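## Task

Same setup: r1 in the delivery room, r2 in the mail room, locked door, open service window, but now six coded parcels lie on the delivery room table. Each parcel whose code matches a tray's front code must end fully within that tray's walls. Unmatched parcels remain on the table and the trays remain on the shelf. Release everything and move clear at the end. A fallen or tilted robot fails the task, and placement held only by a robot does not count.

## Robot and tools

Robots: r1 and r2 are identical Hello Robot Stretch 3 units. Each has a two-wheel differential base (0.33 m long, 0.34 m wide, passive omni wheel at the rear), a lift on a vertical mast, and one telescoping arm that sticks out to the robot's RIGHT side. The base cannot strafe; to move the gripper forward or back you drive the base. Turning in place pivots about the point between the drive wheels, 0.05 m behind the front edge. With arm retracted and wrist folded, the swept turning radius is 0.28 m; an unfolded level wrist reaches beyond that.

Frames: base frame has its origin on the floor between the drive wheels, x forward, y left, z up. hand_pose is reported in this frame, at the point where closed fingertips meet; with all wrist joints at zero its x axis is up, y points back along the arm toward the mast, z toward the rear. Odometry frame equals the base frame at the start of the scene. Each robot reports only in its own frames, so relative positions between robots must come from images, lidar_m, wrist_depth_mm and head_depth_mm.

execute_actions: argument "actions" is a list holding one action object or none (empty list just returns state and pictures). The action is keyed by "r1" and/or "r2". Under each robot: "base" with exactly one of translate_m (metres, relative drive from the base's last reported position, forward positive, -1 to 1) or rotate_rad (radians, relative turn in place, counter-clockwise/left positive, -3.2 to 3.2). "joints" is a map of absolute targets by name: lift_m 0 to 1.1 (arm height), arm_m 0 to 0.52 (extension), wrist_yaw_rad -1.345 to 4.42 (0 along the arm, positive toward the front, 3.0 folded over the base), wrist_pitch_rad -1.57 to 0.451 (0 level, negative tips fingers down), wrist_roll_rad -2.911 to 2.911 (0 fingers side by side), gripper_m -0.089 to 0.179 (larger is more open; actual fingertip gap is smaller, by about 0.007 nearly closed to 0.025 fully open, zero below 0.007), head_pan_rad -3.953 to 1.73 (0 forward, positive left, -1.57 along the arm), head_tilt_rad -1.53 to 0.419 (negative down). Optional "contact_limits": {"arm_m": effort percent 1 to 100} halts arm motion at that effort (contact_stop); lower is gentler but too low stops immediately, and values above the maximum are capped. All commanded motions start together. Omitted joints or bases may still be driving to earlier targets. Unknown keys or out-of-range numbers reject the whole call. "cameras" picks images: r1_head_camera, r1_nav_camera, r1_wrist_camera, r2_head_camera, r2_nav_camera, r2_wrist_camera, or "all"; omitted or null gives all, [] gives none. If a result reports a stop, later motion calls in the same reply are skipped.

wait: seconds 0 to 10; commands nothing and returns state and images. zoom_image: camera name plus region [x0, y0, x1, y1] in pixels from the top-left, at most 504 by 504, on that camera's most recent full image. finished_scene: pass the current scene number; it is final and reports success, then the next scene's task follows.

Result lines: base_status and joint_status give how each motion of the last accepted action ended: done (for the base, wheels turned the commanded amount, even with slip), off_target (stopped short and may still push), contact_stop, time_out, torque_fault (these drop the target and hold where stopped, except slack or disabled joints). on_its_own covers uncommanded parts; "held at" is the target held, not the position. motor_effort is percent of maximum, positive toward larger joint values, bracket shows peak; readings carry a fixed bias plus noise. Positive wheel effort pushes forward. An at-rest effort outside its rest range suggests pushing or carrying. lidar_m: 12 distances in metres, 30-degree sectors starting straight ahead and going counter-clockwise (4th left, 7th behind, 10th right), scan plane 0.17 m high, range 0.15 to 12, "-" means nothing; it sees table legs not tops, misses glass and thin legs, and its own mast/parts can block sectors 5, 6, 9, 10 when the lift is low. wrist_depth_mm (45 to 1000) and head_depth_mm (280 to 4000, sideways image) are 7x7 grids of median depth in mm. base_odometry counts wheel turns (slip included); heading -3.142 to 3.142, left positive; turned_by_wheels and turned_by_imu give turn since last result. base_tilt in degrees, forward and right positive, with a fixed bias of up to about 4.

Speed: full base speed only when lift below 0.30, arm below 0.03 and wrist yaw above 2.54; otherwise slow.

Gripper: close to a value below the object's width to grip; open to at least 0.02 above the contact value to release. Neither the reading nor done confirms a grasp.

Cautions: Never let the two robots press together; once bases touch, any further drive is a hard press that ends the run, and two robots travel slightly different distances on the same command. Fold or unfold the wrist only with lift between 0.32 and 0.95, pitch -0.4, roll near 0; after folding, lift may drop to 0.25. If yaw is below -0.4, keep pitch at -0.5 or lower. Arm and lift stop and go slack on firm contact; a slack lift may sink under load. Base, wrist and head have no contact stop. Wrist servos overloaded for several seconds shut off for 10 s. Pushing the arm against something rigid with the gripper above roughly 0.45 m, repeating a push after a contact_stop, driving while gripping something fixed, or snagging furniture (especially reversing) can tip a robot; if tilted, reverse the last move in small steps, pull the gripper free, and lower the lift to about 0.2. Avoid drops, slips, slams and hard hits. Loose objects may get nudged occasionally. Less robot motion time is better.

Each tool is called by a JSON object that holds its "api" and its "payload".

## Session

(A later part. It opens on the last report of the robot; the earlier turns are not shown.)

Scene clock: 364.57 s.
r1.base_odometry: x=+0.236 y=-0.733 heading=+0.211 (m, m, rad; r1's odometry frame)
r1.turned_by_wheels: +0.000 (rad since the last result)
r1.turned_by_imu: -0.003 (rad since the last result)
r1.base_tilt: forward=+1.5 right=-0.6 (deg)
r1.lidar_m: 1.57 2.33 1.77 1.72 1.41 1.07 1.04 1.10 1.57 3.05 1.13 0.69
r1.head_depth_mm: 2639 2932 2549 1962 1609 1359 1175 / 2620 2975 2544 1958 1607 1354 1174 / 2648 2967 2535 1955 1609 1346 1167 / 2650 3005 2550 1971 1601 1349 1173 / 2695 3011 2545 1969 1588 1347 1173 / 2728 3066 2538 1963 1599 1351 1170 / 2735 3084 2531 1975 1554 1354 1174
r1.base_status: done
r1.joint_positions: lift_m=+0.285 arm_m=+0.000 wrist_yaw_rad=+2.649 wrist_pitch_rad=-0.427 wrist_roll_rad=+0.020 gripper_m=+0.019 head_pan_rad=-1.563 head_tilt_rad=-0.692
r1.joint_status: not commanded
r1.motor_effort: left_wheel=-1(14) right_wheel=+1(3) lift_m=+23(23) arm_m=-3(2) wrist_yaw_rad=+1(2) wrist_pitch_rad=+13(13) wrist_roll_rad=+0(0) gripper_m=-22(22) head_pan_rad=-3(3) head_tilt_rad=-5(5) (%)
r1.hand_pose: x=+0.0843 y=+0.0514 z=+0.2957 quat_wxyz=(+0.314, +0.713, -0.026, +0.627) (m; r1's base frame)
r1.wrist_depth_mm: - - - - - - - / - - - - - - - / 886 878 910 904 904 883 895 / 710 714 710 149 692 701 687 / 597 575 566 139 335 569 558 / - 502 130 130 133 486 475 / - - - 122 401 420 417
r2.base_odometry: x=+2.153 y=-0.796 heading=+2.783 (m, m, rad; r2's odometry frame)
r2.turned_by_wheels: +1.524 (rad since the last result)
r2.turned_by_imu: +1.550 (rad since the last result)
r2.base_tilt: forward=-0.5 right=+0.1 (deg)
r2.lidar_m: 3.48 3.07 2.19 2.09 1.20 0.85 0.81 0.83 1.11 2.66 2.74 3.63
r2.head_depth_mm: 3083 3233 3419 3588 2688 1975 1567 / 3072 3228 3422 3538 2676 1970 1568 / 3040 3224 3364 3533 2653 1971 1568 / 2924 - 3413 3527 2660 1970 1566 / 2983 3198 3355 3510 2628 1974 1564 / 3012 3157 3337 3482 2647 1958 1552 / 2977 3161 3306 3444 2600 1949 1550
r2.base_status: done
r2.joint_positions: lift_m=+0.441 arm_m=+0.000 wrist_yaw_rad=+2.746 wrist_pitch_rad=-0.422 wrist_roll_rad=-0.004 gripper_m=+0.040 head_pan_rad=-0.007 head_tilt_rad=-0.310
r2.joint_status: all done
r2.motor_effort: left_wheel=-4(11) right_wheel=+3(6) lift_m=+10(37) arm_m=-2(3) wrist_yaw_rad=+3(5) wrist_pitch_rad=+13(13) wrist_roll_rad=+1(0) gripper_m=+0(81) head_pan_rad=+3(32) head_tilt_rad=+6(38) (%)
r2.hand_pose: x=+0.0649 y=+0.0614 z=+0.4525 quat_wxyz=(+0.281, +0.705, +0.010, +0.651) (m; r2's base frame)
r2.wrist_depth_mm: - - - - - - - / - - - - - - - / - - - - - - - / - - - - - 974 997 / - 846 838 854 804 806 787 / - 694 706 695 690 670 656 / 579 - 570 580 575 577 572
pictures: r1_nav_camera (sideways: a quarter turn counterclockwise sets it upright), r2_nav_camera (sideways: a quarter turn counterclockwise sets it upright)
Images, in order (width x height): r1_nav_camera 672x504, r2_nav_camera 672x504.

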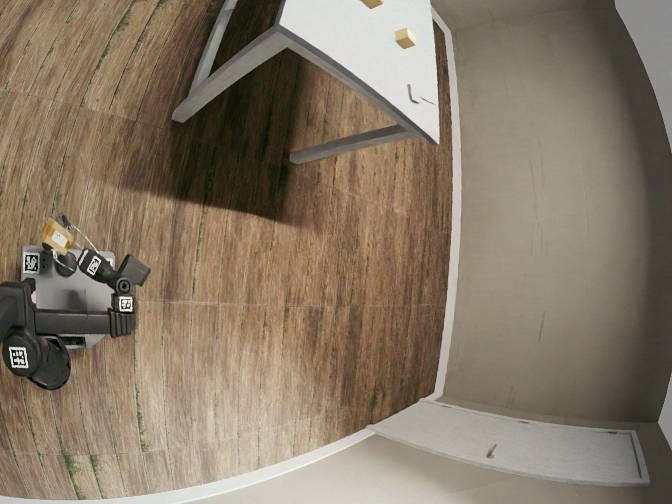

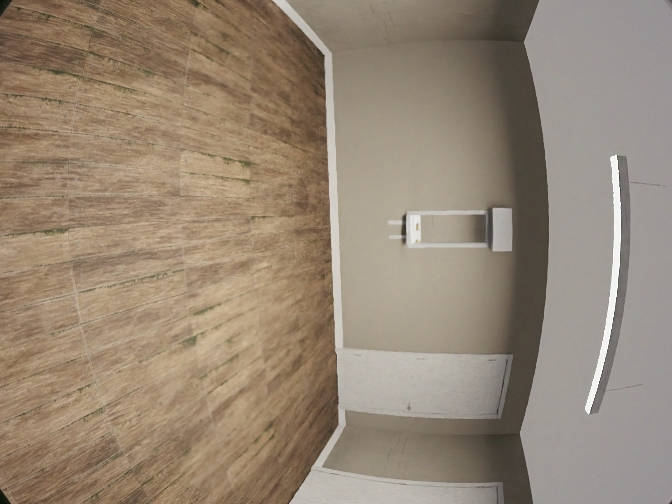

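{"api": "execute_actions", "payload": {"actions": [{"r1": {"base": {"translate_m": -0.12}, "joints": {"lift_m": 0.45}}, "r2": {"base": {"translate_m": 0.12}, "joints": {"lift_m": 0.285}}}], "cameras": []}}

{"api": "execute_actions", "payload": {"actions": [{"r1": {"base": {"translate_m": -0.37}, "joints": {"lift_m": 0.9, "wrist_yaw_rad": 0.0, "arm_m": 0.15, "head_pan_rad": -2.3, "head_tilt_rad": -0.45}}, "r2": {"base": {"translate_m": 1.0}}}], "cameras": ["r1_nav_camera", "r1_wrist_camera"]}}

Scene clock: 368.83 s.
r1.base_odometry: x=+0.119 y=-0.758 heading=+0.211 (m, m, rad; r1's odometry frame)
r1.turned_by_wheels: +0.000 (rad since the last result)
r1.turned_by_imu: +0.000 (rad since the last result)
r1.base_tilt: forward=+1.5 right=-0.6 (deg)
r1.lidar_m: 1.53 2.33 1.77 1.73 1.24 0.94 0.92 0.97 1.39 3.04 1.20 0.80
r1.head_depth_mm: 2586 2925 2537 1966 1604 1355 1171 / 2620 2986 2556 1984 1599 1352 1162 / 2650 3006 2530 1970 1595 1349 1168 / 2650 2997 2550 1972 1599 1348 1172 / 2686 3023 2558 1958 1605 1354 1163 / 2685 3088 2521 1972 1595 1341 1166 / 2722 3040 2531 1976 1612 1350 1173
r1.base_status: done
r1.joint_positions: lift_m=+0.450 arm_m=+0.000 wrist_yaw_rad=+2.649 wrist_pitch_rad=-0.427 wrist_roll_rad=+0.020 gripper_m=+0.019 head_pan_rad=-1.563 head_tilt_rad=-0.692
r1.joint_status: all done
r1.motor_effort: left_wheel=-1(14) right_wheel=+1(3) lift_m=+27(29) arm_m=-2(2) wrist_yaw_rad=+1(1) wrist_pitch_rad=+13(13) wrist_roll_rad=+0(0) gripper_m=-22(23) head_pan_rad=-4(2) head_tilt_rad=-5(5) (%)
r1.hand_pose: x=+0.0843 y=+0.0514 z=+0.4605 quat_wxyz=(+0.314, +0.713, -0.026, +0.627) (m; r1's base frame)
r1.wrist_depth_mm: - - - - - - - / - - - - - - - / - - - - - - - / 960 - 998 149 956 964 986 / 844 805 789 139 449 812 789 / - 682 134 130 133 674 675 / - 580 573 122 569 582 586
r2.base_odometry: x=+2.041 y=-0.754 heading=+2.783 (m, m, rad; r2's odometry frame)
r2.turned_by_wheels: +0.000 (rad since the last result)
r2.turned_by_imu: +0.001 (rad since the last result)
r2.base_tilt: forward=-0.5 right=+0.0 (deg)
r2.lidar_m: 3.36 3.06 2.19 2.09 1.37 0.98 0.93 0.96 1.28 2.66 2.73 3.53
r2.head_depth_mm: 2984 3138 3323 3471 2696 1983 1575 / 2987 3129 3282 3484 2680 1993 1578 / 2967 3086 3250 3429 2666 1979 1574 / 2875 - 3298 3408 2672 1972 1569 / 2892 3069 3270 3395 2648 1964 1564 / 2918 3071 3237 3364 2641 1949 1557 / 2908 3069 3170 3367 2635 1949 1554
r2.base_status: done
r2.joint_positions: lift_m=+0.286 arm_m=+0.000 wrist_yaw_rad=+2.747 wrist_pitch_rad=-0.422 wrist_roll_rad=-0.004 gripper_m=+0.040 head_pan_rad=-0.007 head_tilt_rad=-0.308
r2.joint_status: all done
r2.motor_effort: left_wheel=-4(16) right_wheel=+2(8) lift_m=+10(11) arm_m=-2(3) wrist_yaw_rad=+2(3) wrist_pitch_rad=+13(13) wrist_roll_rad=+0(1) gripper_m=+0(0) head_pan_rad=+2(2) head_tilt_rad=+5(6) (%)
r2.hand_pose: x=+0.0649 y=+0.0614 z=+0.2975 quat_wxyz=(+0.281, +0.705, +0.010, +0.651) (m; r2's base frame)
r2.wrist_depth_mm: - - - - - - - / - - - - - - - / - - - 974 975 963 933 / 812 761 769 749 716 724 719 / - 613 602 591 592 585 577 / - 513 519 490 513 484 481 / 424 - - 426 415 421 409
pictures: none
No camera images: the call's "cameras" was empty. Leave "cameras" out to get every camera's image.

Scene clock: 374.00 s.
r1.base_odometry: x=-0.243 y=-0.836 heading=+0.211 (m, m, rad; r1's odometry frame)
r1.turned_by_wheels: +0.000 (rad since the last result)
r1.turned_by_imu: +0.000 (rad since the last result)
r1.base_tilt: forward=+1.5 right=-0.6 (deg)
r1.lidar_m: 1.43 2.36 1.80 1.75 0.75 0.57 0.55 0.58 0.83 2.60 3.20 1.14
r1.head_depth_mm: - - - 855 672 769 839 / 716 800 3883 855 672 887 936 / 675 733 804 850 925 1029 - / 753 818 897 964 1108 1187 - / 865 948 1057 1191 1347 - - / 1006 1131 1286 1489 1640 - 1284 / 1220 1391 1648 1946 - - 1320
r1.base_status: done
r1.joint_positions: lift_m=+0.900 arm_m=+0.150 wrist_yaw_rad=+0.001 wrist_pitch_rad=-0.427 wrist_roll_rad=+0.020 gripper_m=+0.019 head_pan_rad=-2.293 head_tilt_rad=-0.458
r1.joint_status: all done
r1.motor_effort: left_wheel=-1(9) right_wheel=+1(2) lift_m=+27(28) arm_m=+1(1) wrist_yaw_rad=-1(0) wrist_pitch_rad=+13(13) wrist_roll_rad=+0(0) gripper_m=-22(22) head_pan_rad=-4(40) head_tilt_rad=+5(30) (%)
r1.hand_pose: x=-0.0212 y=-0.5179 z=+0.9104 quat_wxyz=(+0.684, +0.149, -0.697, -0.151) (m; r1's base frame)
r1.wrist_depth_mm: - - - - - - 720 / - - - - - - 698 / - - - - - - 672 / - - - 149 - - 668 / - - - 138 - - 678 / - - 134 130 132 - 670 / - - - 123 - 942 669
r2.base_odometry: x=+1.104 y=-0.403 heading=+2.783 (m, m, rad; r2's odometry frame)
r2.turned_by_wheels: +0.000 (rad since the last result)
r2.turned_by_imu: +0.011 (rad since the last result)
r2.base_tilt: forward=-0.6 right=+0.0 (deg)
r2.lidar_m: 2.38 2.45 2.21 2.12 2.19 2.02 1.92 1.98 2.66 2.63 2.69 2.48
r2.head_depth_mm: 2083 2192 2312 2463 2552 1998 1583 / 2078 2189 2307 2450 2550 1986 1568 / 2071 2178 2293 2454 2522 1966 1567 / 2059 - 2910 2425 2532 1974 1567 / 2038 2205 2301 2410 2537 1945 1556 / 2042 2153 2277 2415 2515 1958 1559 / 2037 2145 2286 2407 2508 1952 1558
r2.base_status: done
r2.joint_positions: lift_m=+0.286 arm_m=+0.000 wrist_yaw_rad=+2.747 wrist_pitch_rad=-0.422 wrist_roll_rad=-0.004 gripper_m=+0.040 head_pan_rad=-0.007 head_tilt_rad=-0.308
r2.joint_status: not commanded
r2.motor_effort: left_wheel=-5(12) right_wheel=+3(8) lift_m=+11(11) arm_m=-3(2) wrist_yaw_rad=+2(2) wrist_pitch_rad=+12(13) wrist_roll_rad=+0(0) gripper_m=+0(0) head_pan_rad=+2(2) head_tilt_rad=+5(5) (%)
r2.hand_pose: x=+0.0648 y=+0.0615 z=+0.2975 quat_wxyz=(+0.281, +0.705, +0.011, +0.651) (m; r2's base frame)
r2.wrist_depth_mm: - - - - - - - / - - - - - - - / - - - 998 990 972 946 / 825 770 757 752 729 723 707 / - 604 599 601 606 575 572 / - 506 520 496 503 485 481 / 418 - - 423 414 416 419
pictures: r1_nav_camera (sideways: a quarter turn counterclockwise sets it upright), r1_wrist_camera
Images, in order (width x height): r1_nav_camera 672x504, r1_wrist_camera 644x364.

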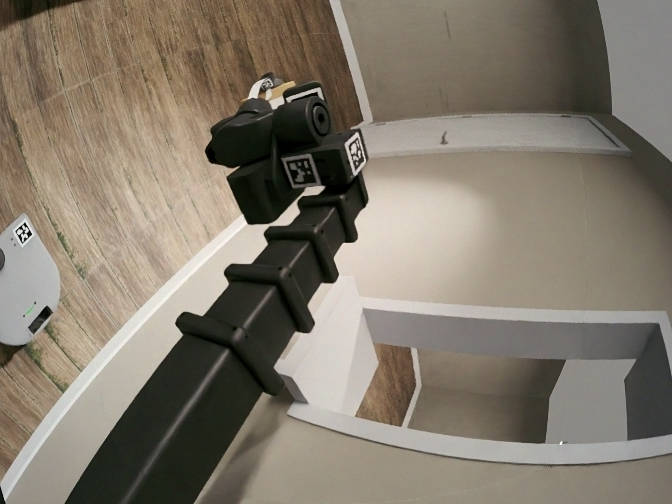

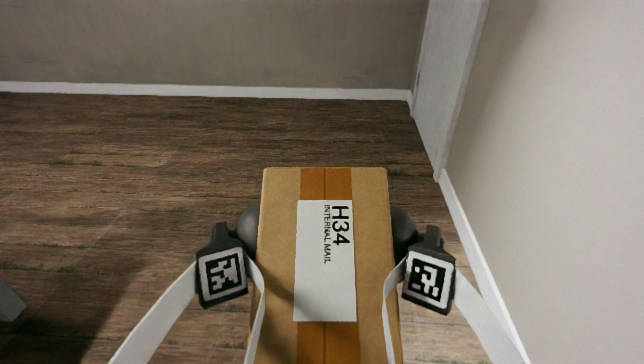

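{"api": "execute_actions", "payload": {"actions": [{"r1": {"base": {"rotate_rad": -0.8}, "joints": {"lift_m": 1.04, "wrist_yaw_rad": -0.82, "wrist_pitch_rad": -0.9, "arm_m": 0.2, "head_pan_rad": -1.75}}, "r2": {"base": {"translate_m": 1.0}}}], "cameras": ["r1_head_camera", "r1_wrist_camera"]}}

Scene clock: 381.93 s.
r1.base_odometry: x=-0.243 y=-0.836 heading=-0.589 (m, m, rad; r1's odometry frame)
r1.turned_by_wheels: -0.800 (rad since the last result)
r1.turned_by_imu: -0.803 (rad since the last result)
r1.base_tilt: forward=+1.5 right=-0.6 (deg)
r1.lidar_m: 1.45 1.14 3.34 1.99 1.75 1.04 0.63 0.55 0.55 0.65 1.20 3.04
r1.head_depth_mm: 462 492 - - 627 689 764 / 491 515 - 617 676 759 847 / - - - 811 508 845 956 / - - - - 491 945 1090 / 710 762 - - 960 1081 1229 / 662 727 815 925 1072 1259 1313 / 726 811 918 1053 1241 1453 1315
r1.base_status: done
r1.joint_positions: lift_m=+1.040 arm_m=+0.200 wrist_yaw_rad=-0.818 wrist_pitch_rad=-0.913 wrist_roll_rad=+0.020 gripper_m=+0.019 head_pan_rad=-1.757 head_tilt_rad=-0.458
r1.joint_status: all done
r1.motor_effort: left_wheel=+4(11) right_wheel=-2(4) lift_m=+28(28) arm_m=+1(1) wrist_yaw_rad=+0(3) wrist_pitch_rad=+6(12) wrist_roll_rad=+0(0) gripper_m=-22(22) head_pan_rad=+3(34) head_tilt_rad=+5(5) (%)
r1.hand_pose: x=-0.1220 y=-0.4386 z=+0.9610 quat_wxyz=(+0.451, +0.028, -0.711, -0.539) (m; r1's base frame)
r1.wrist_depth_mm: 330 328 318 239 241 238 239 / 296 297 295 290 287 288 287 / 271 270 268 368 358 356 357 / 254 252 249 150 450 477 466 / 753 752 620 139 370 715 687 / - - 134 131 133 - - / - - - 122 - - 999
r2.base_odometry: x=+0.168 y=-0.051 heading=+2.783 (m, m, rad; r2's odometry frame)
r2.turned_by_wheels: +0.000 (rad since the last result)
r2.turned_by_imu: +0.011 (rad since the last result)
r2.base_tilt: forward=-0.6 right=+0.0 (deg)
r2.lidar_m: 1.38 1.43 1.94 2.14 2.21 2.99 2.92 3.02 2.72 2.59 1.98 1.44
r2.head_depth_mm: 1194 1254 1325 1401 1498 1591 1575 / 1188 1250 1324 1396 1489 1595 1574 / - - 1442 1409 1483 1595 1565 / - - - 1419 1486 1578 1558 / - - 3098 1399 1481 1576 1562 / 1178 1238 1304 1388 1468 1568 1562 / 1175 1236 1303 1384 1462 1567 1560
r2.base_status: done
r2.joint_positions: lift_m=+0.286 arm_m=+0.000 wrist_yaw_rad=+2.747 wrist_pitch_rad=-0.422 wrist_roll_rad=-0.004 gripper_m=+0.040 head_pan_rad=-0.007 head_tilt_rad=-0.308
r2.joint_status: not commanded
r2.motor_effort: left_wheel=-5(11) right_wheel=+3(8) lift_m=+11(11) arm_m=-3(3) wrist_yaw_rad=+2(2) wrist_pitch_rad=+13(13) wrist_roll_rad=+0(0) gripper_m=+0(0) head_pan_rad=+2(3) head_tilt_rad=+5(5) (%)
r2.hand_pose: x=+0.0648 y=+0.0615 z=+0.2975 quat_wxyz=(+0.281, +0.705, +0.011, +0.651) (m; r2's base frame)
r2.wrist_depth_mm: - - - - - - - / - - - - - - - / - - - 984 951 981 943 / 817 762 747 734 739 720 706 / - 622 608 591 603 577 568 / - 506 522 495 508 494 483 / 426 - - 421 417 415 414
pictures: r1_head_camera (sideways: a quarter turn clockwise sets it upright), r1_wrist_camera
Images, in order (width x height): r1_head_camera 896x504, r1_wrist_camera 644x364.

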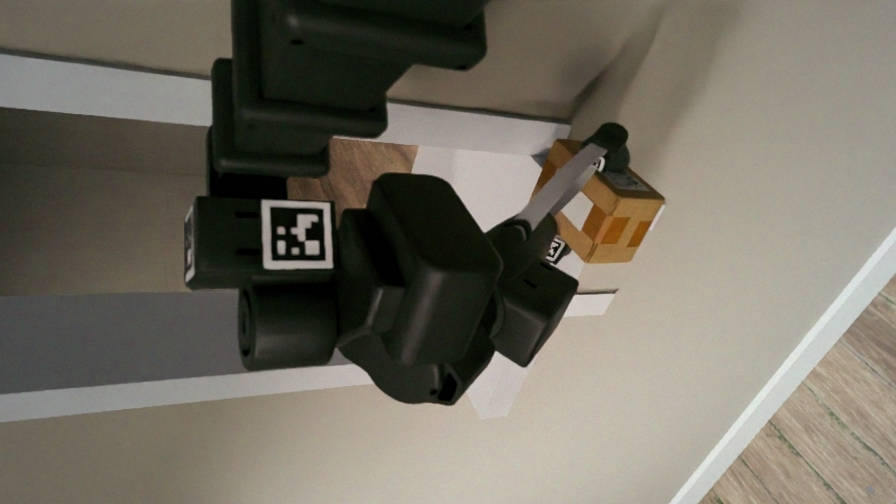

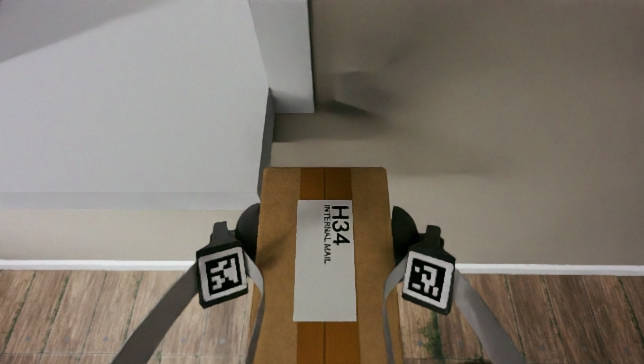

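{"api": "execute_actions", "payload": {"actions": [{"r1": {"joints": {"lift_m": 1.016, "arm_m": 0.468}}, "r2": {"base": {"translate_m": 0.48}}}], "cameras": ["r1_head_camera", "r1_wrist_camera"]}}

Scene clock: 388.17 s.
r1.base_odometry: x=-0.243 y=-0.836 heading=-0.589 (m, m, rad; r1's odometry frame)
r1.turned_by_wheels: +0.000 (rad since the last result)
r1.turned_by_imu: +0.002 (rad since the last result)
r1.base_tilt: forward=+1.5 right=-0.5 (deg)
r1.lidar_m: 1.45 1.14 3.30 1.98 1.75 1.04 0.63 0.55 0.55 0.65 1.19 3.03
r1.head_depth_mm: 461 494 517 - 636 690 766 / 491 524 - 637 678 760 845 / - - - 854 704 842 955 / - - - 736 701 947 1096 / 710 746 - 808 937 1081 1226 / 661 727 823 887 1072 1255 1316 / 725 811 918 1053 1239 1453 1312
r1.base_status: not commanded
r1.joint_positions: lift_m=+1.016 arm_m=+0.468 wrist_yaw_rad=-0.819 wrist_pitch_rad=-0.913 wrist_roll_rad=+0.020 gripper_m=+0.019 head_pan_rad=-1.757 head_tilt_rad=-0.458
r1.joint_status: all done
r1.motor_effort: left_wheel=+4(4) right_wheel=-2(2) lift_m=+23(23) arm_m=+1(1) wrist_yaw_rad=+0(1) wrist_pitch_rad=+6(6) wrist_roll_rad=+0(0) gripper_m=-22(22) head_pan_rad=+3(3) head_tilt_rad=+4(4) (%)
r1.hand_pose: x=-0.1220 y=-0.7065 z=+0.9373 quat_wxyz=(+0.451, +0.028, -0.711, -0.539) (m; r1's base frame)
r1.wrist_depth_mm: - - 288 284 282 - 167 / 193 266 260 261 259 255 167 / 192 238 237 234 235 227 167 / 194 220 219 149 217 213 167 / 194 203 200 139 168 199 166 / 191 190 133 130 132 186 175 / 180 177 174 123 171 175 467
r2.base_odometry: x=-0.282 y=+0.117 heading=+2.783 (m, m, rad; r2's odometry frame)
r2.turned_by_wheels: +0.000 (rad since the last result)
r2.turned_by_imu: +0.005 (rad since the last result)
r2.base_tilt: forward=-0.6 right=+0.0 (deg)
r2.lidar_m: 0.90 0.93 1.27 2.14 2.21 3.01 3.38 3.50 2.70 2.58 1.29 0.94
r2.head_depth_mm: 763 805 849 903 957 1020 1098 / 833 829 860 896 949 1019 1096 / - - 3781 - 932 1017 1091 / - - 1066 1061 925 1012 1088 / - - - 2713 924 1011 1083 / 752 794 839 881 944 1007 1078 / 753 793 838 882 940 1005 1076
r2.base_status: done
r2.joint_positions: lift_m=+0.286 arm_m=+0.000 wrist_yaw_rad=+2.747 wrist_pitch_rad=-0.422 wrist_roll_rad=-0.004 gripper_m=+0.040 head_pan_rad=-0.007 head_tilt_rad=-0.308
r2.joint_status: not commanded
r2.motor_effort: left_wheel=-5(10) right_wheel=+3(9) lift_m=+11(11) arm_m=-2(2) wrist_yaw_rad=+2(2) wrist_pitch_rad=+13(12) wrist_roll_rad=+0(0) gripper_m=+0(1) head_pan_rad=+3(3) head_tilt_rad=+5(5) (%)
r2.hand_pose: x=+0.0648 y=+0.0615 z=+0.2975 quat_wxyz=(+0.281, +0.705, +0.011, +0.651) (m; r2's base frame)
r2.wrist_depth_mm: - - - - - 843 686 / - - - - - 904 721 / - - - 983 972 897 723 / 817 774 745 742 740 712 686 / - 604 607 596 601 584 572 / - 511 516 494 511 482 474 / 428 - - 426 418 417 416
pictures: r1_head_camera (sideways: a quarter turn clockwise sets it upright), r1_wrist_camera
Images, in order (width x height): r1_head_camera 896x504, r1_wrist_camera 644x364.

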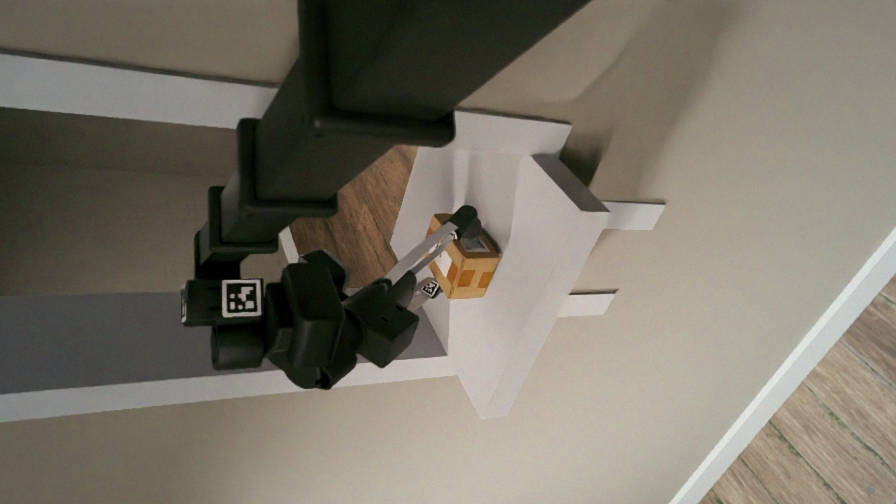

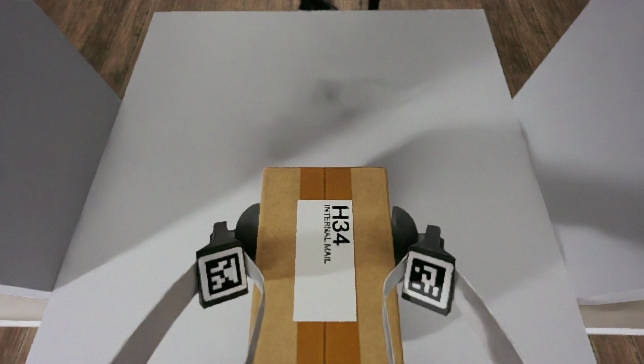

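{"api": "execute_actions", "payload": {"actions": [{"r1": {"joints": {"lift_m": 1.007, "gripper_m": 0.115}}, "r2": {"base": {"translate_m": 0.28}, "joints": {"lift_m": 0.64}}}], "cameras": ["r1_wrist_camera"]}}

Scene clock: 394.10 s.
r1.base_odometry: x=-0.243 y=-0.836 heading=-0.589 (m, m, rad; r1's odometry frame)
r1.turned_by_wheels: +0.000 (rad since the last result)
r1.turned_by_imu: +0.002 (rad since the last result)
r1.base_tilt: forward=+1.5 right=-0.6 (deg)
r1.lidar_m: 1.44 1.14 3.31 1.99 1.75 1.04 0.63 0.55 0.55 0.65 1.19 3.03
r1.head_depth_mm: 461 494 521 - 647 690 766 / 492 525 - - 678 758 850 / - - - 853 704 841 955 / - - 3862 747 702 952 1087 / 709 748 - 807 938 1077 1220 / 661 723 822 889 1069 1265 1315 / 727 807 916 1058 1239 1461 1312
r1.base_status: not commanded
r1.joint_positions: lift_m=+1.007 arm_m=+0.468 wrist_yaw_rad=-0.819 wrist_pitch_rad=-0.912 wrist_roll_rad=+0.020 gripper_m=+0.115 head_pan_rad=-1.757 head_tilt_rad=-0.458
r1.joint_status: all done
r1.motor_effort: left_wheel=+4(4) right_wheel=-2(2) lift_m=+22(23) arm_m=+1(1) wrist_yaw_rad=-1(0) wrist_pitch_rad=+6(6) wrist_roll_rad=+0(0) gripper_m=+0(92) head_pan_rad=+3(4) head_tilt_rad=+4(4) (%)
r1.hand_pose: x=-0.1221 y=-0.7066 z=+0.9284 quat_wxyz=(+0.451, +0.028, -0.711, -0.539) (m; r1's base frame)
r1.wrist_depth_mm: - - 274 274 270 - 168 / 193 250 249 245 246 244 167 / 194 229 226 227 226 219 167 / 193 210 209 152 205 207 166 / 189 195 191 139 184 192 166 / 182 182 175 130 173 179 171 / 172 168 166 122 162 165 446
r2.base_odometry: x=-0.544 y=+0.216 heading=+2.782 (m, m, rad; r2's odometry frame)
r2.turned_by_wheels: +0.000 (rad since the last result)
r2.turned_by_imu: +0.003 (rad since the last result)
r2.base_tilt: forward=-0.6 right=+0.1 (deg)
r2.lidar_m: 0.62 0.65 0.88 2.15 2.22 3.01 3.66 3.71 2.68 2.36 0.89 0.65
r2.head_depth_mm: 579 576 575 606 640 673 737 / - - - 2440 762 622 736 / - - - 3834 799 619 729 / - - 803 809 757 618 732 / - - - 3728 793 616 724 / - 640 648 655 661 639 728 / 499 529 558 591 633 676 725
r2.base_status: done
r2.joint_positions: lift_m=+0.639 arm_m=+0.000 wrist_yaw_rad=+2.747 wrist_pitch_rad=-0.422 wrist_roll_rad=-0.004 gripper_m=+0.040 head_pan_rad=-0.007 head_tilt_rad=-0.308
r2.joint_status: all done
r2.motor_effort: left_wheel=-4(17) right_wheel=+3(8) lift_m=+42(44) arm_m=-2(3) wrist_yaw_rad=+2(2) wrist_pitch_rad=+12(13) wrist_roll_rad=+1(0) gripper_m=+1(1) head_pan_rad=+3(3) head_tilt_rad=+5(5) (%)
r2.hand_pose: x=+0.0648 y=+0.0615 z=+0.6510 quat_wxyz=(+0.281, +0.705, +0.011, +0.651) (m; r2's base frame)
r2.wrist_depth_mm: - - - - 791 598 470 / - - - - 844 619 477 / - - - - 922 641 495 / - - - - 981 677 526 / - - - - 986 705 542 / - 939 913 923 902 753 567 / 774 - 777 799 767 738 591
pictures: r1_wrist_camera
Images, in order (width x height): r1_wrist_camera 644x364.

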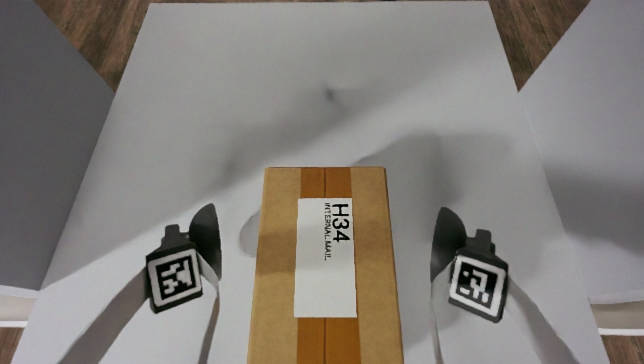

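{"api": "execute_actions", "payload": {"actions": [{"r1": {"joints": {"lift_m": 1.078}}, "r2": {"base": {"rotate_rad": 1.585}, "joints": {"lift_m": 0.98, "wrist_yaw_rad": 0.05, "arm_m": 0.08, "gripper_m": 0.14, "head_pan_rad": -1.57, "head_tilt_rad": -0.45}}}], "cameras": ["r2_wrist_camera", "r2_head_camera"]}}

Scene clock: 400.00 s.
r1.base_odometry: x=-0.243 y=-0.836 heading=-0.589 (m, m, rad; r1's odometry frame)
r1.turned_by_wheels: +0.000 (rad since the last result)
r1.turned_by_imu: +0.002 (rad since the last result)
r1.base_tilt: forward=+1.5 right=-0.6 (deg)
r1.lidar_m: 1.45 1.15 3.32 1.99 1.75 1.04 0.63 0.55 0.55 0.65 1.20 3.02
r1.head_depth_mm: 455 - 538 576 628 690 763 / 488 - 574 617 678 757 850 / - - - 854 705 842 960 / - - - 745 703 950 1097 / 703 - - 840 937 1082 1228 / 664 727 817 885 1070 1259 1318 / 726 810 916 1058 1240 1458 1315
r1.base_status: not commanded
r1.joint_positions: lift_m=+1.078 arm_m=+0.468 wrist_yaw_rad=-0.819 wrist_pitch_rad=-0.912 wrist_roll_rad=+0.020 gripper_m=+0.115 head_pan_rad=-1.757 head_tilt_rad=-0.458
r1.joint_status: all done
r1.motor_effort: left_wheel=+5(4) right_wheel=-2(2) lift_m=+27(29) arm_m=+1(1) wrist_yaw_rad=-1(0) wrist_pitch_rad=+6(6) wrist_roll_rad=+0(0) gripper_m=+0(1) head_pan_rad=+4(3) head_tilt_rad=+5(5) (%)
r1.hand_pose: x=-0.1221 y=-0.7066 z=+0.9992 quat_wxyz=(+0.451, +0.028, -0.711, -0.539) (m; r1's base frame)
r1.wrist_depth_mm: - - - - - - 167 / 193 - 341 344 335 - 167 / 193 272 315 313 307 254 167 / 193 271 286 284 284 253 167 / 193 255 267 212 263 236 167 / 206 239 247 199 245 221 174 / - 233 231 187 230 228 982
r2.base_odometry: x=-0.544 y=+0.216 heading=-1.916 (m, m, rad; r2's odometry frame)
r2.turned_by_wheels: +1.585 (rad since the last result)
r2.turned_by_imu: +1.612 (rad since the last result)
r2.base_tilt: forward=-0.5 right=+0.0 (deg)
r2.lidar_m: 2.14 2.24 3.08 3.65 3.64 2.68 2.27 0.88 0.65 0.62 0.65 0.90
r2.head_depth_mm: - 667 658 651 - - - / - - 2584 3117 - - 914 / - 3014 2568 864 - - - / - 760 2417 862 637 - 886 / - - - 860 687 785 871 / 512 551 590 641 694 780 875 / 510 548 592 644 707 782 878
r2.base_status: done
r2.joint_positions: lift_m=+0.979 arm_m=+0.080 wrist_yaw_rad=+0.053 wrist_pitch_rad=-0.422 wrist_roll_rad=-0.004 gripper_m=+0.140 head_pan_rad=-1.563 head_tilt_rad=-0.444
r2.joint_status: all done
r2.motor_effort: left_wheel=-4(12) right_wheel=+2(6) lift_m=+42(45) arm_m=+2(1) wrist_yaw_rad=-4(4) wrist_pitch_rad=+12(12) wrist_roll_rad=+1(0) gripper_m=+1(83) head_pan_rad=-2(33) head_tilt_rad=-4(21) (%)
r2.hand_pose: x=-0.0096 y=-0.4483 z=+0.9911 quat_wxyz=(+0.697, +0.167, -0.685, -0.129) (m; r2's base frame)
r2.wrist_depth_mm: 262 262 - - - 309 260 / 291 285 397 - - 313 286 / 321 317 390 447 488 319 315 / 350 356 361 374 372 346 349 / 405 397 316 297 298 322 392 / 455 455 278 279 278 - 451 / 535 559 533 539 528 531 521
pictures: r2_head_camera (sideways: a quarter turn clockwise sets it upright), r2_wrist_camera
Images, in order (width x height): r2_head_camera 896x504, r2_wrist_camera 644x364.

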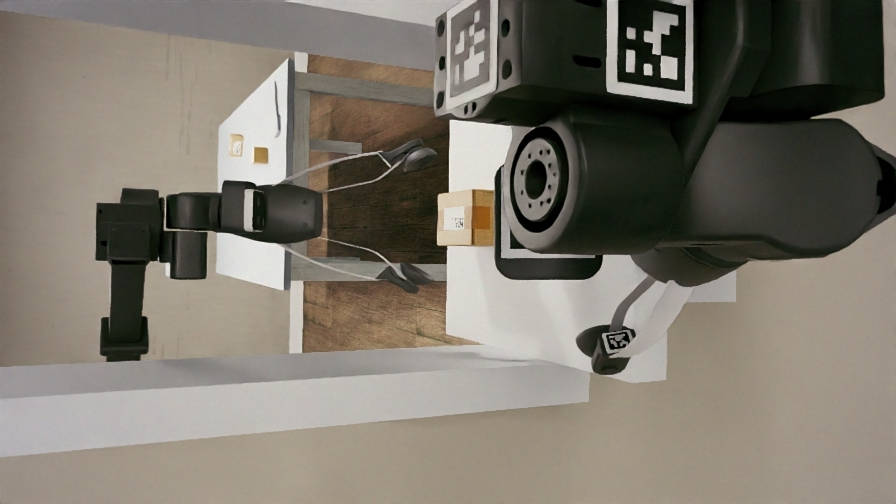

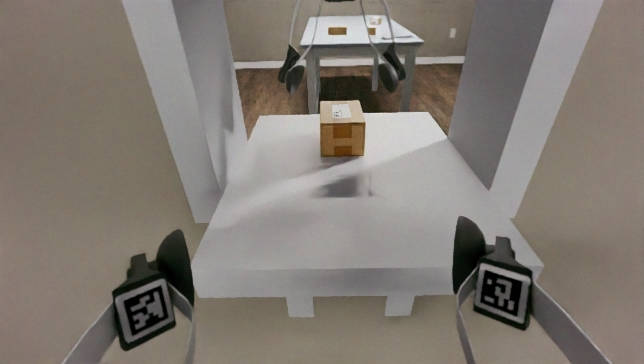

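{"api": "execute_actions", "payload": {"actions": [{"r1": {"joints": {"arm_m": 0.26, "gripper_m": 0.04}}, "r2": {"base": {"translate_m": -0.024}, "joints": {"wrist_pitch_rad": -0.7, "arm_m": 0.31}}}], "cameras": ["r2_wrist_camera", "r2_head_camera"]}}

Scene clock: 404.27 s.
r1.base_odometry: x=-0.243 y=-0.836 heading=-0.589 (m, m, rad; r1's odometry frame)
r1.turned_by_wheels: +0.000 (rad since the last result)
r1.turned_by_imu: +0.001 (rad since the last result)
r1.base_tilt: forward=+1.5 right=-0.6 (deg)
r1.lidar_m: 1.45 1.14 3.29 1.99 1.75 1.04 0.63 0.55 0.55 0.65 1.19 3.03
r1.head_depth_mm: 457 - 543 575 625 690 765 / 485 - 569 619 680 756 851 / - - 909 852 712 842 953 / - - - 735 704 947 1092 / 709 - - 770 937 1078 1220 / 663 728 843 890 1066 1257 1314 / 726 808 914 1054 1245 1459 1314
r1.base_status: not commanded
r1.joint_positions: lift_m=+1.078 arm_m=+0.260 wrist_yaw_rad=-0.819 wrist_pitch_rad=-0.912 wrist_roll_rad=+0.020 gripper_m=+0.040 head_pan_rad=-1.757 head_tilt_rad=-0.458
r1.joint_status: all done
r1.motor_effort: left_wheel=+5(5) right_wheel=-2(2) lift_m=+26(27) arm_m=-3(3) wrist_yaw_rad=+0(0) wrist_pitch_rad=+6(6) wrist_roll_rad=+0(0) gripper_m=+0(92) head_pan_rad=+4(3) head_tilt_rad=+5(5) (%)
r1.hand_pose: x=-0.1221 y=-0.4991 z=+0.9992 quat_wxyz=(+0.451, +0.028, -0.711, -0.539) (m; r1's base frame)
r1.wrist_depth_mm: 372 376 373 196 193 194 192 / 340 284 345 241 232 231 231 / 318 256 315 304 291 294 287 / 294 282 289 328 389 385 377 / 269 270 270 492 558 574 569 / - - - - - - - / - - - - - - -
r2.base_odometry: x=-0.536 y=+0.238 heading=-1.916 (m, m, rad; r2's odometry frame)
r2.turned_by_wheels: +0.000 (rad since the last result)
r2.turned_by_imu: +0.000 (rad since the last result)
r2.base_tilt: forward=-0.6 right=+0.1 (deg)
r2.lidar_m: 2.17 2.26 3.11 3.66 3.62 2.65 2.27 0.88 0.65 0.62 0.65 0.90
r2.head_depth_mm: 591 584 578 - 689 774 865 / - - 2601 779 666 777 869 / - - 2546 - 639 770 869 / - - 2435 - 638 777 871 / - - - 900 648 772 872 / 609 619 630 649 677 780 876 / 502 542 589 643 707 783 873
r2.base_status: done
r2.joint_positions: lift_m=+0.979 arm_m=+0.310 wrist_yaw_rad=+0.052 wrist_pitch_rad=-0.709 wrist_roll_rad=-0.004 gripper_m=+0.140 head_pan_rad=-1.563 head_tilt_rad=-0.445
r2.joint_status: all done
r2.motor_effort: left_wheel=-4(11) right_wheel=+2(6) lift_m=+42(43) arm_m=+2(0) wrist_yaw_rad=-3(4) wrist_pitch_rad=+5(11) wrist_roll_rad=+0(0) gripper_m=+0(0) head_pan_rad=-2(2) head_tilt_rad=-3(3) (%)
r2.hand_pose: x=-0.0122 y=-0.6333 z=+0.9329 quat_wxyz=(+0.671, +0.263, -0.655, -0.228) (m; r2's base frame)
r2.wrist_depth_mm: 173 - - - - - 178 / 173 - 325 232 317 - 180 / 172 239 275 201 268 255 181 / 172 224 233 223 231 230 181 / 172 206 204 203 203 206 181 / 175 186 182 181 180 - 176 / 216 162 164 163 163 162 164
pictures: r2_head_camera (sideways: a quarter turn clockwise sets it upright), r2_wrist_camera
Images, in order (width x height): r2_head_camera 896x504, r2_wrist_camera 644x364.

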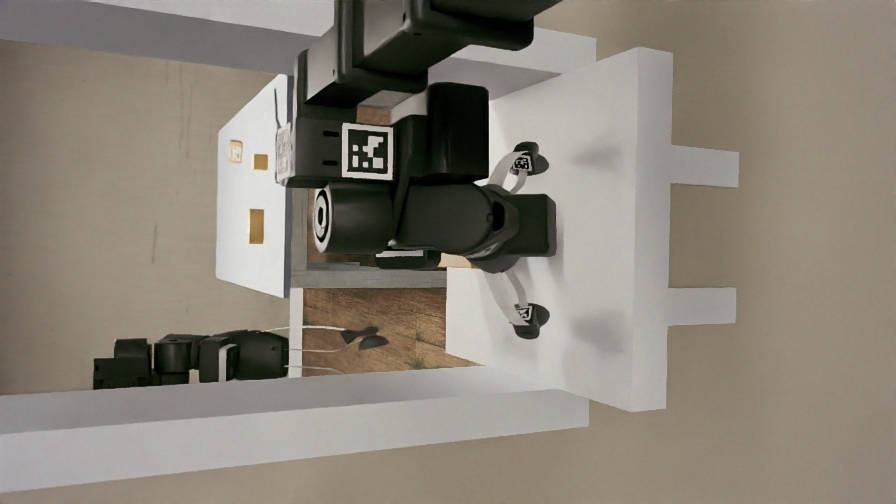

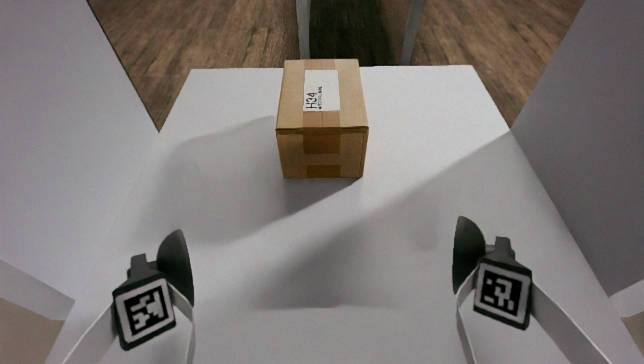

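{"api": "execute_actions", "payload": {"actions": [{"r1": {"base": {"rotate_rad": 0.45}, "joints": {"arm_m": 0.14}}, "r2": {"joints": {"arm_m": 0.428}}}], "cameras": ["r2_wrist_camera"]}}

Scene clock: 407.80 s.
r1.base_odometry: x=-0.243 y=-0.836 heading=-0.139 (m, m, rad; r1's odometry frame)
r1.turned_by_wheels: +0.450 (rad since the last result)
r1.turned_by_imu: +0.454 (rad since the last result)
r1.base_tilt: forward=+1.6 right=-0.6 (deg)
r1.lidar_m: 1.14 3.77 2.07 1.76 1.19 0.65 0.55 0.55 0.63 1.05 3.02 1.45
r1.head_depth_mm: 647 - 795 811 680 877 941 / 745 - 827 812 945 1050 1138 / 858 - - 1056 1172 1303 1282 / 1031 - - - 1535 1543 1313 / 1275 1365 - - 1875 1588 1308 / 1626 1909 2250 2534 2033 1586 1307 / 2422 2681 2925 2797 2024 1596 1315
r1.base_status: done
r1.joint_positions: lift_m=+1.078 arm_m=+0.140 wrist_yaw_rad=-0.819 wrist_pitch_rad=-0.912 wrist_roll_rad=+0.020 gripper_m=+0.040 head_pan_rad=-1.757 head_tilt_rad=-0.458
r1.joint_status: all done
r1.motor_effort: left_wheel=-2(7) right_wheel=+2(5) lift_m=+27(27) arm_m=-3(2) wrist_yaw_rad=+0(0) wrist_pitch_rad=+5(5) wrist_roll_rad=+0(0) gripper_m=-1(0) head_pan_rad=+3(3) head_tilt_rad=+5(5) (%)
r1.hand_pose: x=-0.1222 y=-0.3792 z=+0.9992 quat_wxyz=(+0.451, +0.028, -0.711, -0.539) (m; r1's base frame)
r1.wrist_depth_mm: 935 707 395 380 372 351 318 / - 943 694 383 345 399 357 / - - 940 708 574 472 405 / - - - 916 706 570 474 / - - - - 887 714 568 / - - - - - 968 709 / - - - - - - 930
r2.base_odometry: x=-0.536 y=+0.238 heading=-1.916 (m, m, rad; r2's odometry frame)
r2.turned_by_wheels: +0.000 (rad since the last result)
r2.turned_by_imu: +0.000 (rad since the last result)
r2.base_tilt: forward=-0.5 right=+0.0 (deg)
r2.lidar_m: 2.17 2.26 3.12 3.67 3.60 2.64 2.27 0.87 0.65 0.63 0.65 0.90
r2.head_depth_mm: 591 584 578 - 690 774 867 / - - - 864 664 777 869 / - - - 1897 662 771 869 / - - 2448 756 662 779 870 / - 1063 - 1980 660 773 873 / 609 621 630 649 676 783 876 / 501 540 588 643 704 780 875
r2.base_status: not commanded
r2.joint_positions: lift_m=+0.979 arm_m=+0.428 wrist_yaw_rad=+0.052 wrist_pitch_rad=-0.709 wrist_roll_rad=-0.004 gripper_m=+0.140 head_pan_rad=-1.563 head_tilt_rad=-0.445
r2.joint_status: all done
r2.motor_effort: left_wheel=-5(4) right_wheel=+3(2) lift_m=+42(42) arm_m=+3(3) wrist_yaw_rad=-3(2) wrist_pitch_rad=+5(5) wrist_roll_rad=+0(1) gripper_m=+0(1) head_pan_rad=-2(2) head_tilt_rad=-3(4) (%)
r2.hand_pose: x=-0.0122 y=-0.7513 z=+0.9328 quat_wxyz=(+0.671, +0.263, -0.655, -0.228) (m; r2's base frame)
r2.wrist_depth_mm: - - - - - - - / - - - - - - - / - - - - - - - / - 249 234 166 228 228 - / - 211 204 147 202 206 206 / 169 186 178 130 175 - 174 / 164 160 160 125 159 161 161
pictures: r2_wrist_camera
Images, in order (width x height): r2_wrist_camera 644x364.

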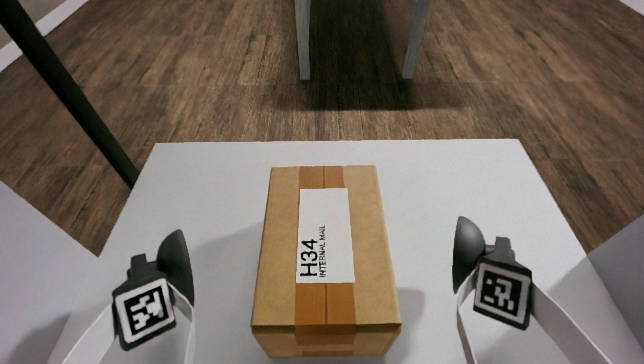

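{"api": "execute_actions", "payload": {"actions": [{"r1": {"joints": {"arm_m": 0.04, "wrist_yaw_rad": 0.0}}, "r2": {"joints": {"gripper_m": 0.018}}}], "cameras": ["r2_wrist_camera"]}}

{"api": "execute_actions", "payload": {"actions": [{"r1": {"base": {"rotate_rad": 0.6}, "joints": {"arm_m": 0.0, "lift_m": 0.9, "head_pan_rad": -0.5, "head_tilt_rad": -0.4}}, "r2": {"joints": {"wrist_pitch_rad": -0.4, "arm_m": 0.09, "lift_m": 0.97}}}], "cameras": ["r2_wrist_camera", "r1_head_camera"]}}

Scene clock: 411.53 s.
r1.base_odometry: x=-0.243 y=-0.836 heading=-0.139 (m, m, rad; r1's odometry frame)
r1.turned_by_wheels: +0.000 (rad since the last result)
r1.turned_by_imu: +0.001 (rad since the last result)
r1.base_tilt: forward=+1.5 right=-0.6 (deg)
r1.lidar_m: 1.14 3.73 2.07 1.75 1.18 0.65 0.55 0.55 0.63 1.05 3.02 1.45
r1.head_depth_mm: 640 - - - - 884 940 / 734 - - - - 1051 1140 / 863 - - - - 1247 1282 / 1034 1094 - - - - 1301 / 1276 1393 - - - - 1308 / 1619 1898 2279 2522 2028 1585 1314 / 2432 2671 2942 2803 2023 1590 1321
r1.base_status: not commanded
r1.joint_positions: lift_m=+1.078 arm_m=+0.040 wrist_yaw_rad=-0.001 wrist_pitch_rad=-0.912 wrist_roll_rad=+0.020 gripper_m=+0.040 head_pan_rad=-1.757 head_tilt_rad=-0.458
r1.joint_status: all done
r1.motor_effort: left_wheel=-2(2) right_wheel=+2(2) lift_m=+27(27) arm_m=-3(3) wrist_yaw_rad=+2(2) wrist_pitch_rad=+5(6) wrist_roll_rad=+0(0) gripper_m=+0(0) head_pan_rad=+4(3) head_tilt_rad=+5(4) (%)
r1.hand_pose: x=-0.0218 y=-0.3231 z=+0.9992 quat_wxyz=(+0.628, +0.308, -0.641, -0.315) (m; r1's base frame)
r1.wrist_depth_mm: - - - - 865 419 369 / - - - - 954 592 340 / - - - - - 634 337 / - - - - - 673 474 / - - - - - 710 497 / - - - - - 777 521 / - - - - - 807 549
r2.base_odometry: x=-0.536 y=+0.238 heading=-1.916 (m, m, rad; r2's odometry frame)
r2.turned_by_wheels: +0.000 (rad since the last result)
r2.turned_by_imu: +0.000 (rad since the last result)
r2.base_tilt: forward=-0.5 right=+0.0 (deg)
r2.lidar_m: 2.17 2.26 3.11 3.67 3.61 2.65 2.26 0.87 0.65 0.62 0.65 0.90
r2.head_depth_mm: 591 584 579 - 690 775 865 / - - - 865 665 775 868 / - - - 1896 663 772 870 / - - 2457 757 662 779 870 / - - - 905 660 773 870 / 610 620 629 650 675 779 874 / 501 542 589 643 707 782 874
r2.base_status: not commanded
r2.joint_positions: lift_m=+0.979 arm_m=+0.428 wrist_yaw_rad=+0.052 wrist_pitch_rad=-0.709 wrist_roll_rad=-0.004 gripper_m=+0.019 head_pan_rad=-1.563 head_tilt_rad=-0.445
r2.joint_status: all done
r2.motor_effort: left_wheel=-4(5) right_wheel=+3(2) lift_m=+41(42) arm_m=+2(2) wrist_yaw_rad=-3(2) wrist_pitch_rad=+5(5) wrist_roll_rad=+0(0) gripper_m=-20(95) head_pan_rad=-3(2) head_tilt_rad=-4(3) (%)
r2.hand_pose: x=-0.0122 y=-0.7513 z=+0.9329 quat_wxyz=(+0.671, +0.263, -0.655, -0.228) (m; r2's base frame)
r2.wrist_depth_mm: - - - - - - - / - - - - - - - / - - - - - - - / - 249 233 165 231 229 - / - 207 206 145 203 202 206 / 169 184 134 130 133 179 174 / 162 165 158 122 160 163 161
pictures: r2_wrist_camera
Images, in order (width x height): r2_wrist_camera 644x364.

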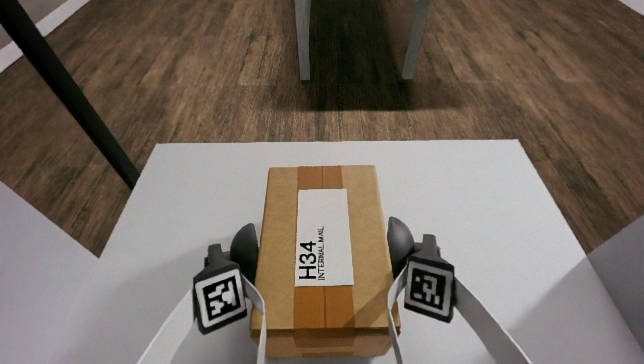

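Scene clock: 415.23 s.
r1.base_odometry: x=-0.243 y=-0.836 heading=+0.461 (m, m, rad; r1's odometry frame)
r1.turned_by_wheels: +0.600 (rad since the last result)
r1.turned_by_imu: +0.605 (rad since the last result)
r1.base_tilt: forward=+1.6 right=-0.6 (deg)
r1.lidar_m: 3.30 1.99 1.76 1.04 0.62 0.55 0.55 0.66 1.20 3.03 1.44 1.14
r1.head_depth_mm: 3508 3820 - 1455 2185 1667 1364 / 3458 3693 2245 1362 2188 1674 1366 / 3390 3664 2229 1359 2008 1607 1350 / 3395 3619 2210 2613 2076 1617 1356 / 3299 3487 3758 2894 2186 1655 1353 / 3193 3464 3757 3107 2171 1668 1356 / 3121 3396 3656 3071 2161 1662 1351
r1.base_status: done
r1.joint_positions: lift_m=+0.900 arm_m=+0.000 wrist_yaw_rad=-0.001 wrist_pitch_rad=-0.911 wrist_roll_rad=+0.020 gripper_m=+0.040 head_pan_rad=-0.507 head_tilt_rad=-0.408
r1.joint_status: all done
r1.motor_effort: left_wheel=-3(8) right_wheel=+2(4) lift_m=+22(23) arm_m=-3(2) wrist_yaw_rad=+2(2) wrist_pitch_rad=+5(6) wrist_roll_rad=+0(0) gripper_m=+0(1) head_pan_rad=+4(48) head_tilt_rad=+5(15) (%)
r1.hand_pose: x=-0.0218 y=-0.2832 z=+0.8216 quat_wxyz=(+0.629, +0.308, -0.641, -0.315) (m; r1's base frame)
r1.wrist_depth_mm: - - - - - - - / - - - - - - - / - - - - - - 954 / - - - - - - 881 / - - - - - - 832 / 966 945 952 965 932 937 801 / 893 898 858 891 869 866 746
r2.base_odometry: x=-0.536 y=+0.238 heading=-1.916 (m, m, rad; r2's odometry frame)
r2.turned_by_wheels: +0.000 (rad since the last result)
r2.turned_by_imu: +0.000 (rad since the last result)
r2.base_tilt: forward=-0.6 right=+0.1 (deg)
r2.lidar_m: 2.17 2.26 3.10 3.67 3.64 2.65 2.27 0.87 0.64 0.62 0.65 0.90
r2.head_depth_mm: 590 583 592 621 - - 905 / - - 2579 2501 - - 899 / - - 3666 2926 - - - / - - 2563 2501 - - 887 / - - - 900 685 780 874 / 609 619 629 650 675 781 873 / 501 541 589 643 705 781 877
r2.base_status: not commanded
r2.joint_positions: lift_m=+0.971 arm_m=+0.090 wrist_yaw_rad=+0.052 wrist_pitch_rad=-0.432 wrist_roll_rad=-0.004 gripper_m=+0.019 head_pan_rad=-1.563 head_tilt_rad=-0.445
r2.joint_status: all done
r2.motor_effort: left_wheel=-4(4) right_wheel=+2(2) lift_m=+11(36) arm_m=-3(4) wrist_yaw_rad=-2(3) wrist_pitch_rad=+18(19) wrist_roll_rad=+1(0) gripper_m=-19(20) head_pan_rad=-3(2) head_tilt_rad=-3(4) (%)
r2.hand_pose: x=-0.0099 y=-0.4575 z=+0.9803 quat_wxyz=(+0.696, +0.170, -0.685, -0.133) (m; r2's base frame)
r2.wrist_depth_mm: 256 256 903 - - 269 254 / 279 279 - - - 278 276 / 311 306 420 469 433 306 308 / 343 340 341 161 347 336 344 / 388 381 288 144 281 367 392 / 449 447 135 130 133 430 446 / 525 526 533 124 525 518 513
pictures: r1_head_camera (sideways: a quarter turn clockwise sets it upright), r2_wrist_camera
Images, in order (width x height): r1_head_camera 896x504, r2_wrist_camera 644x364.

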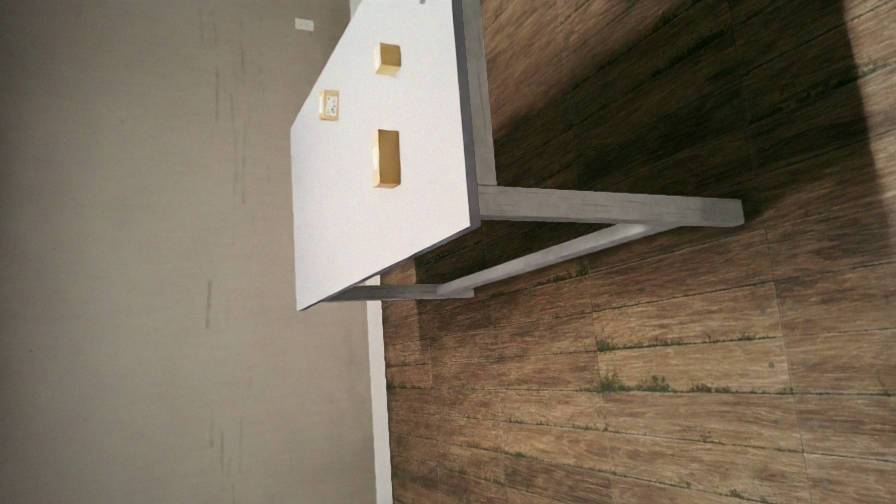

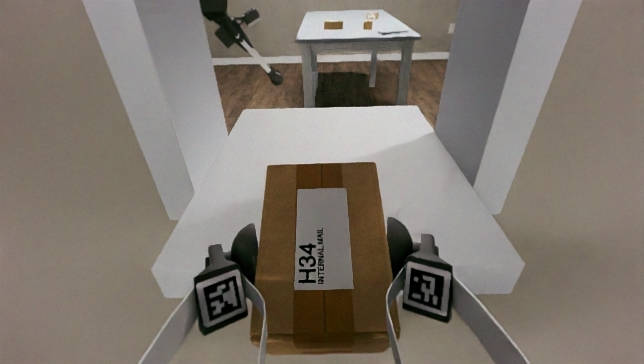

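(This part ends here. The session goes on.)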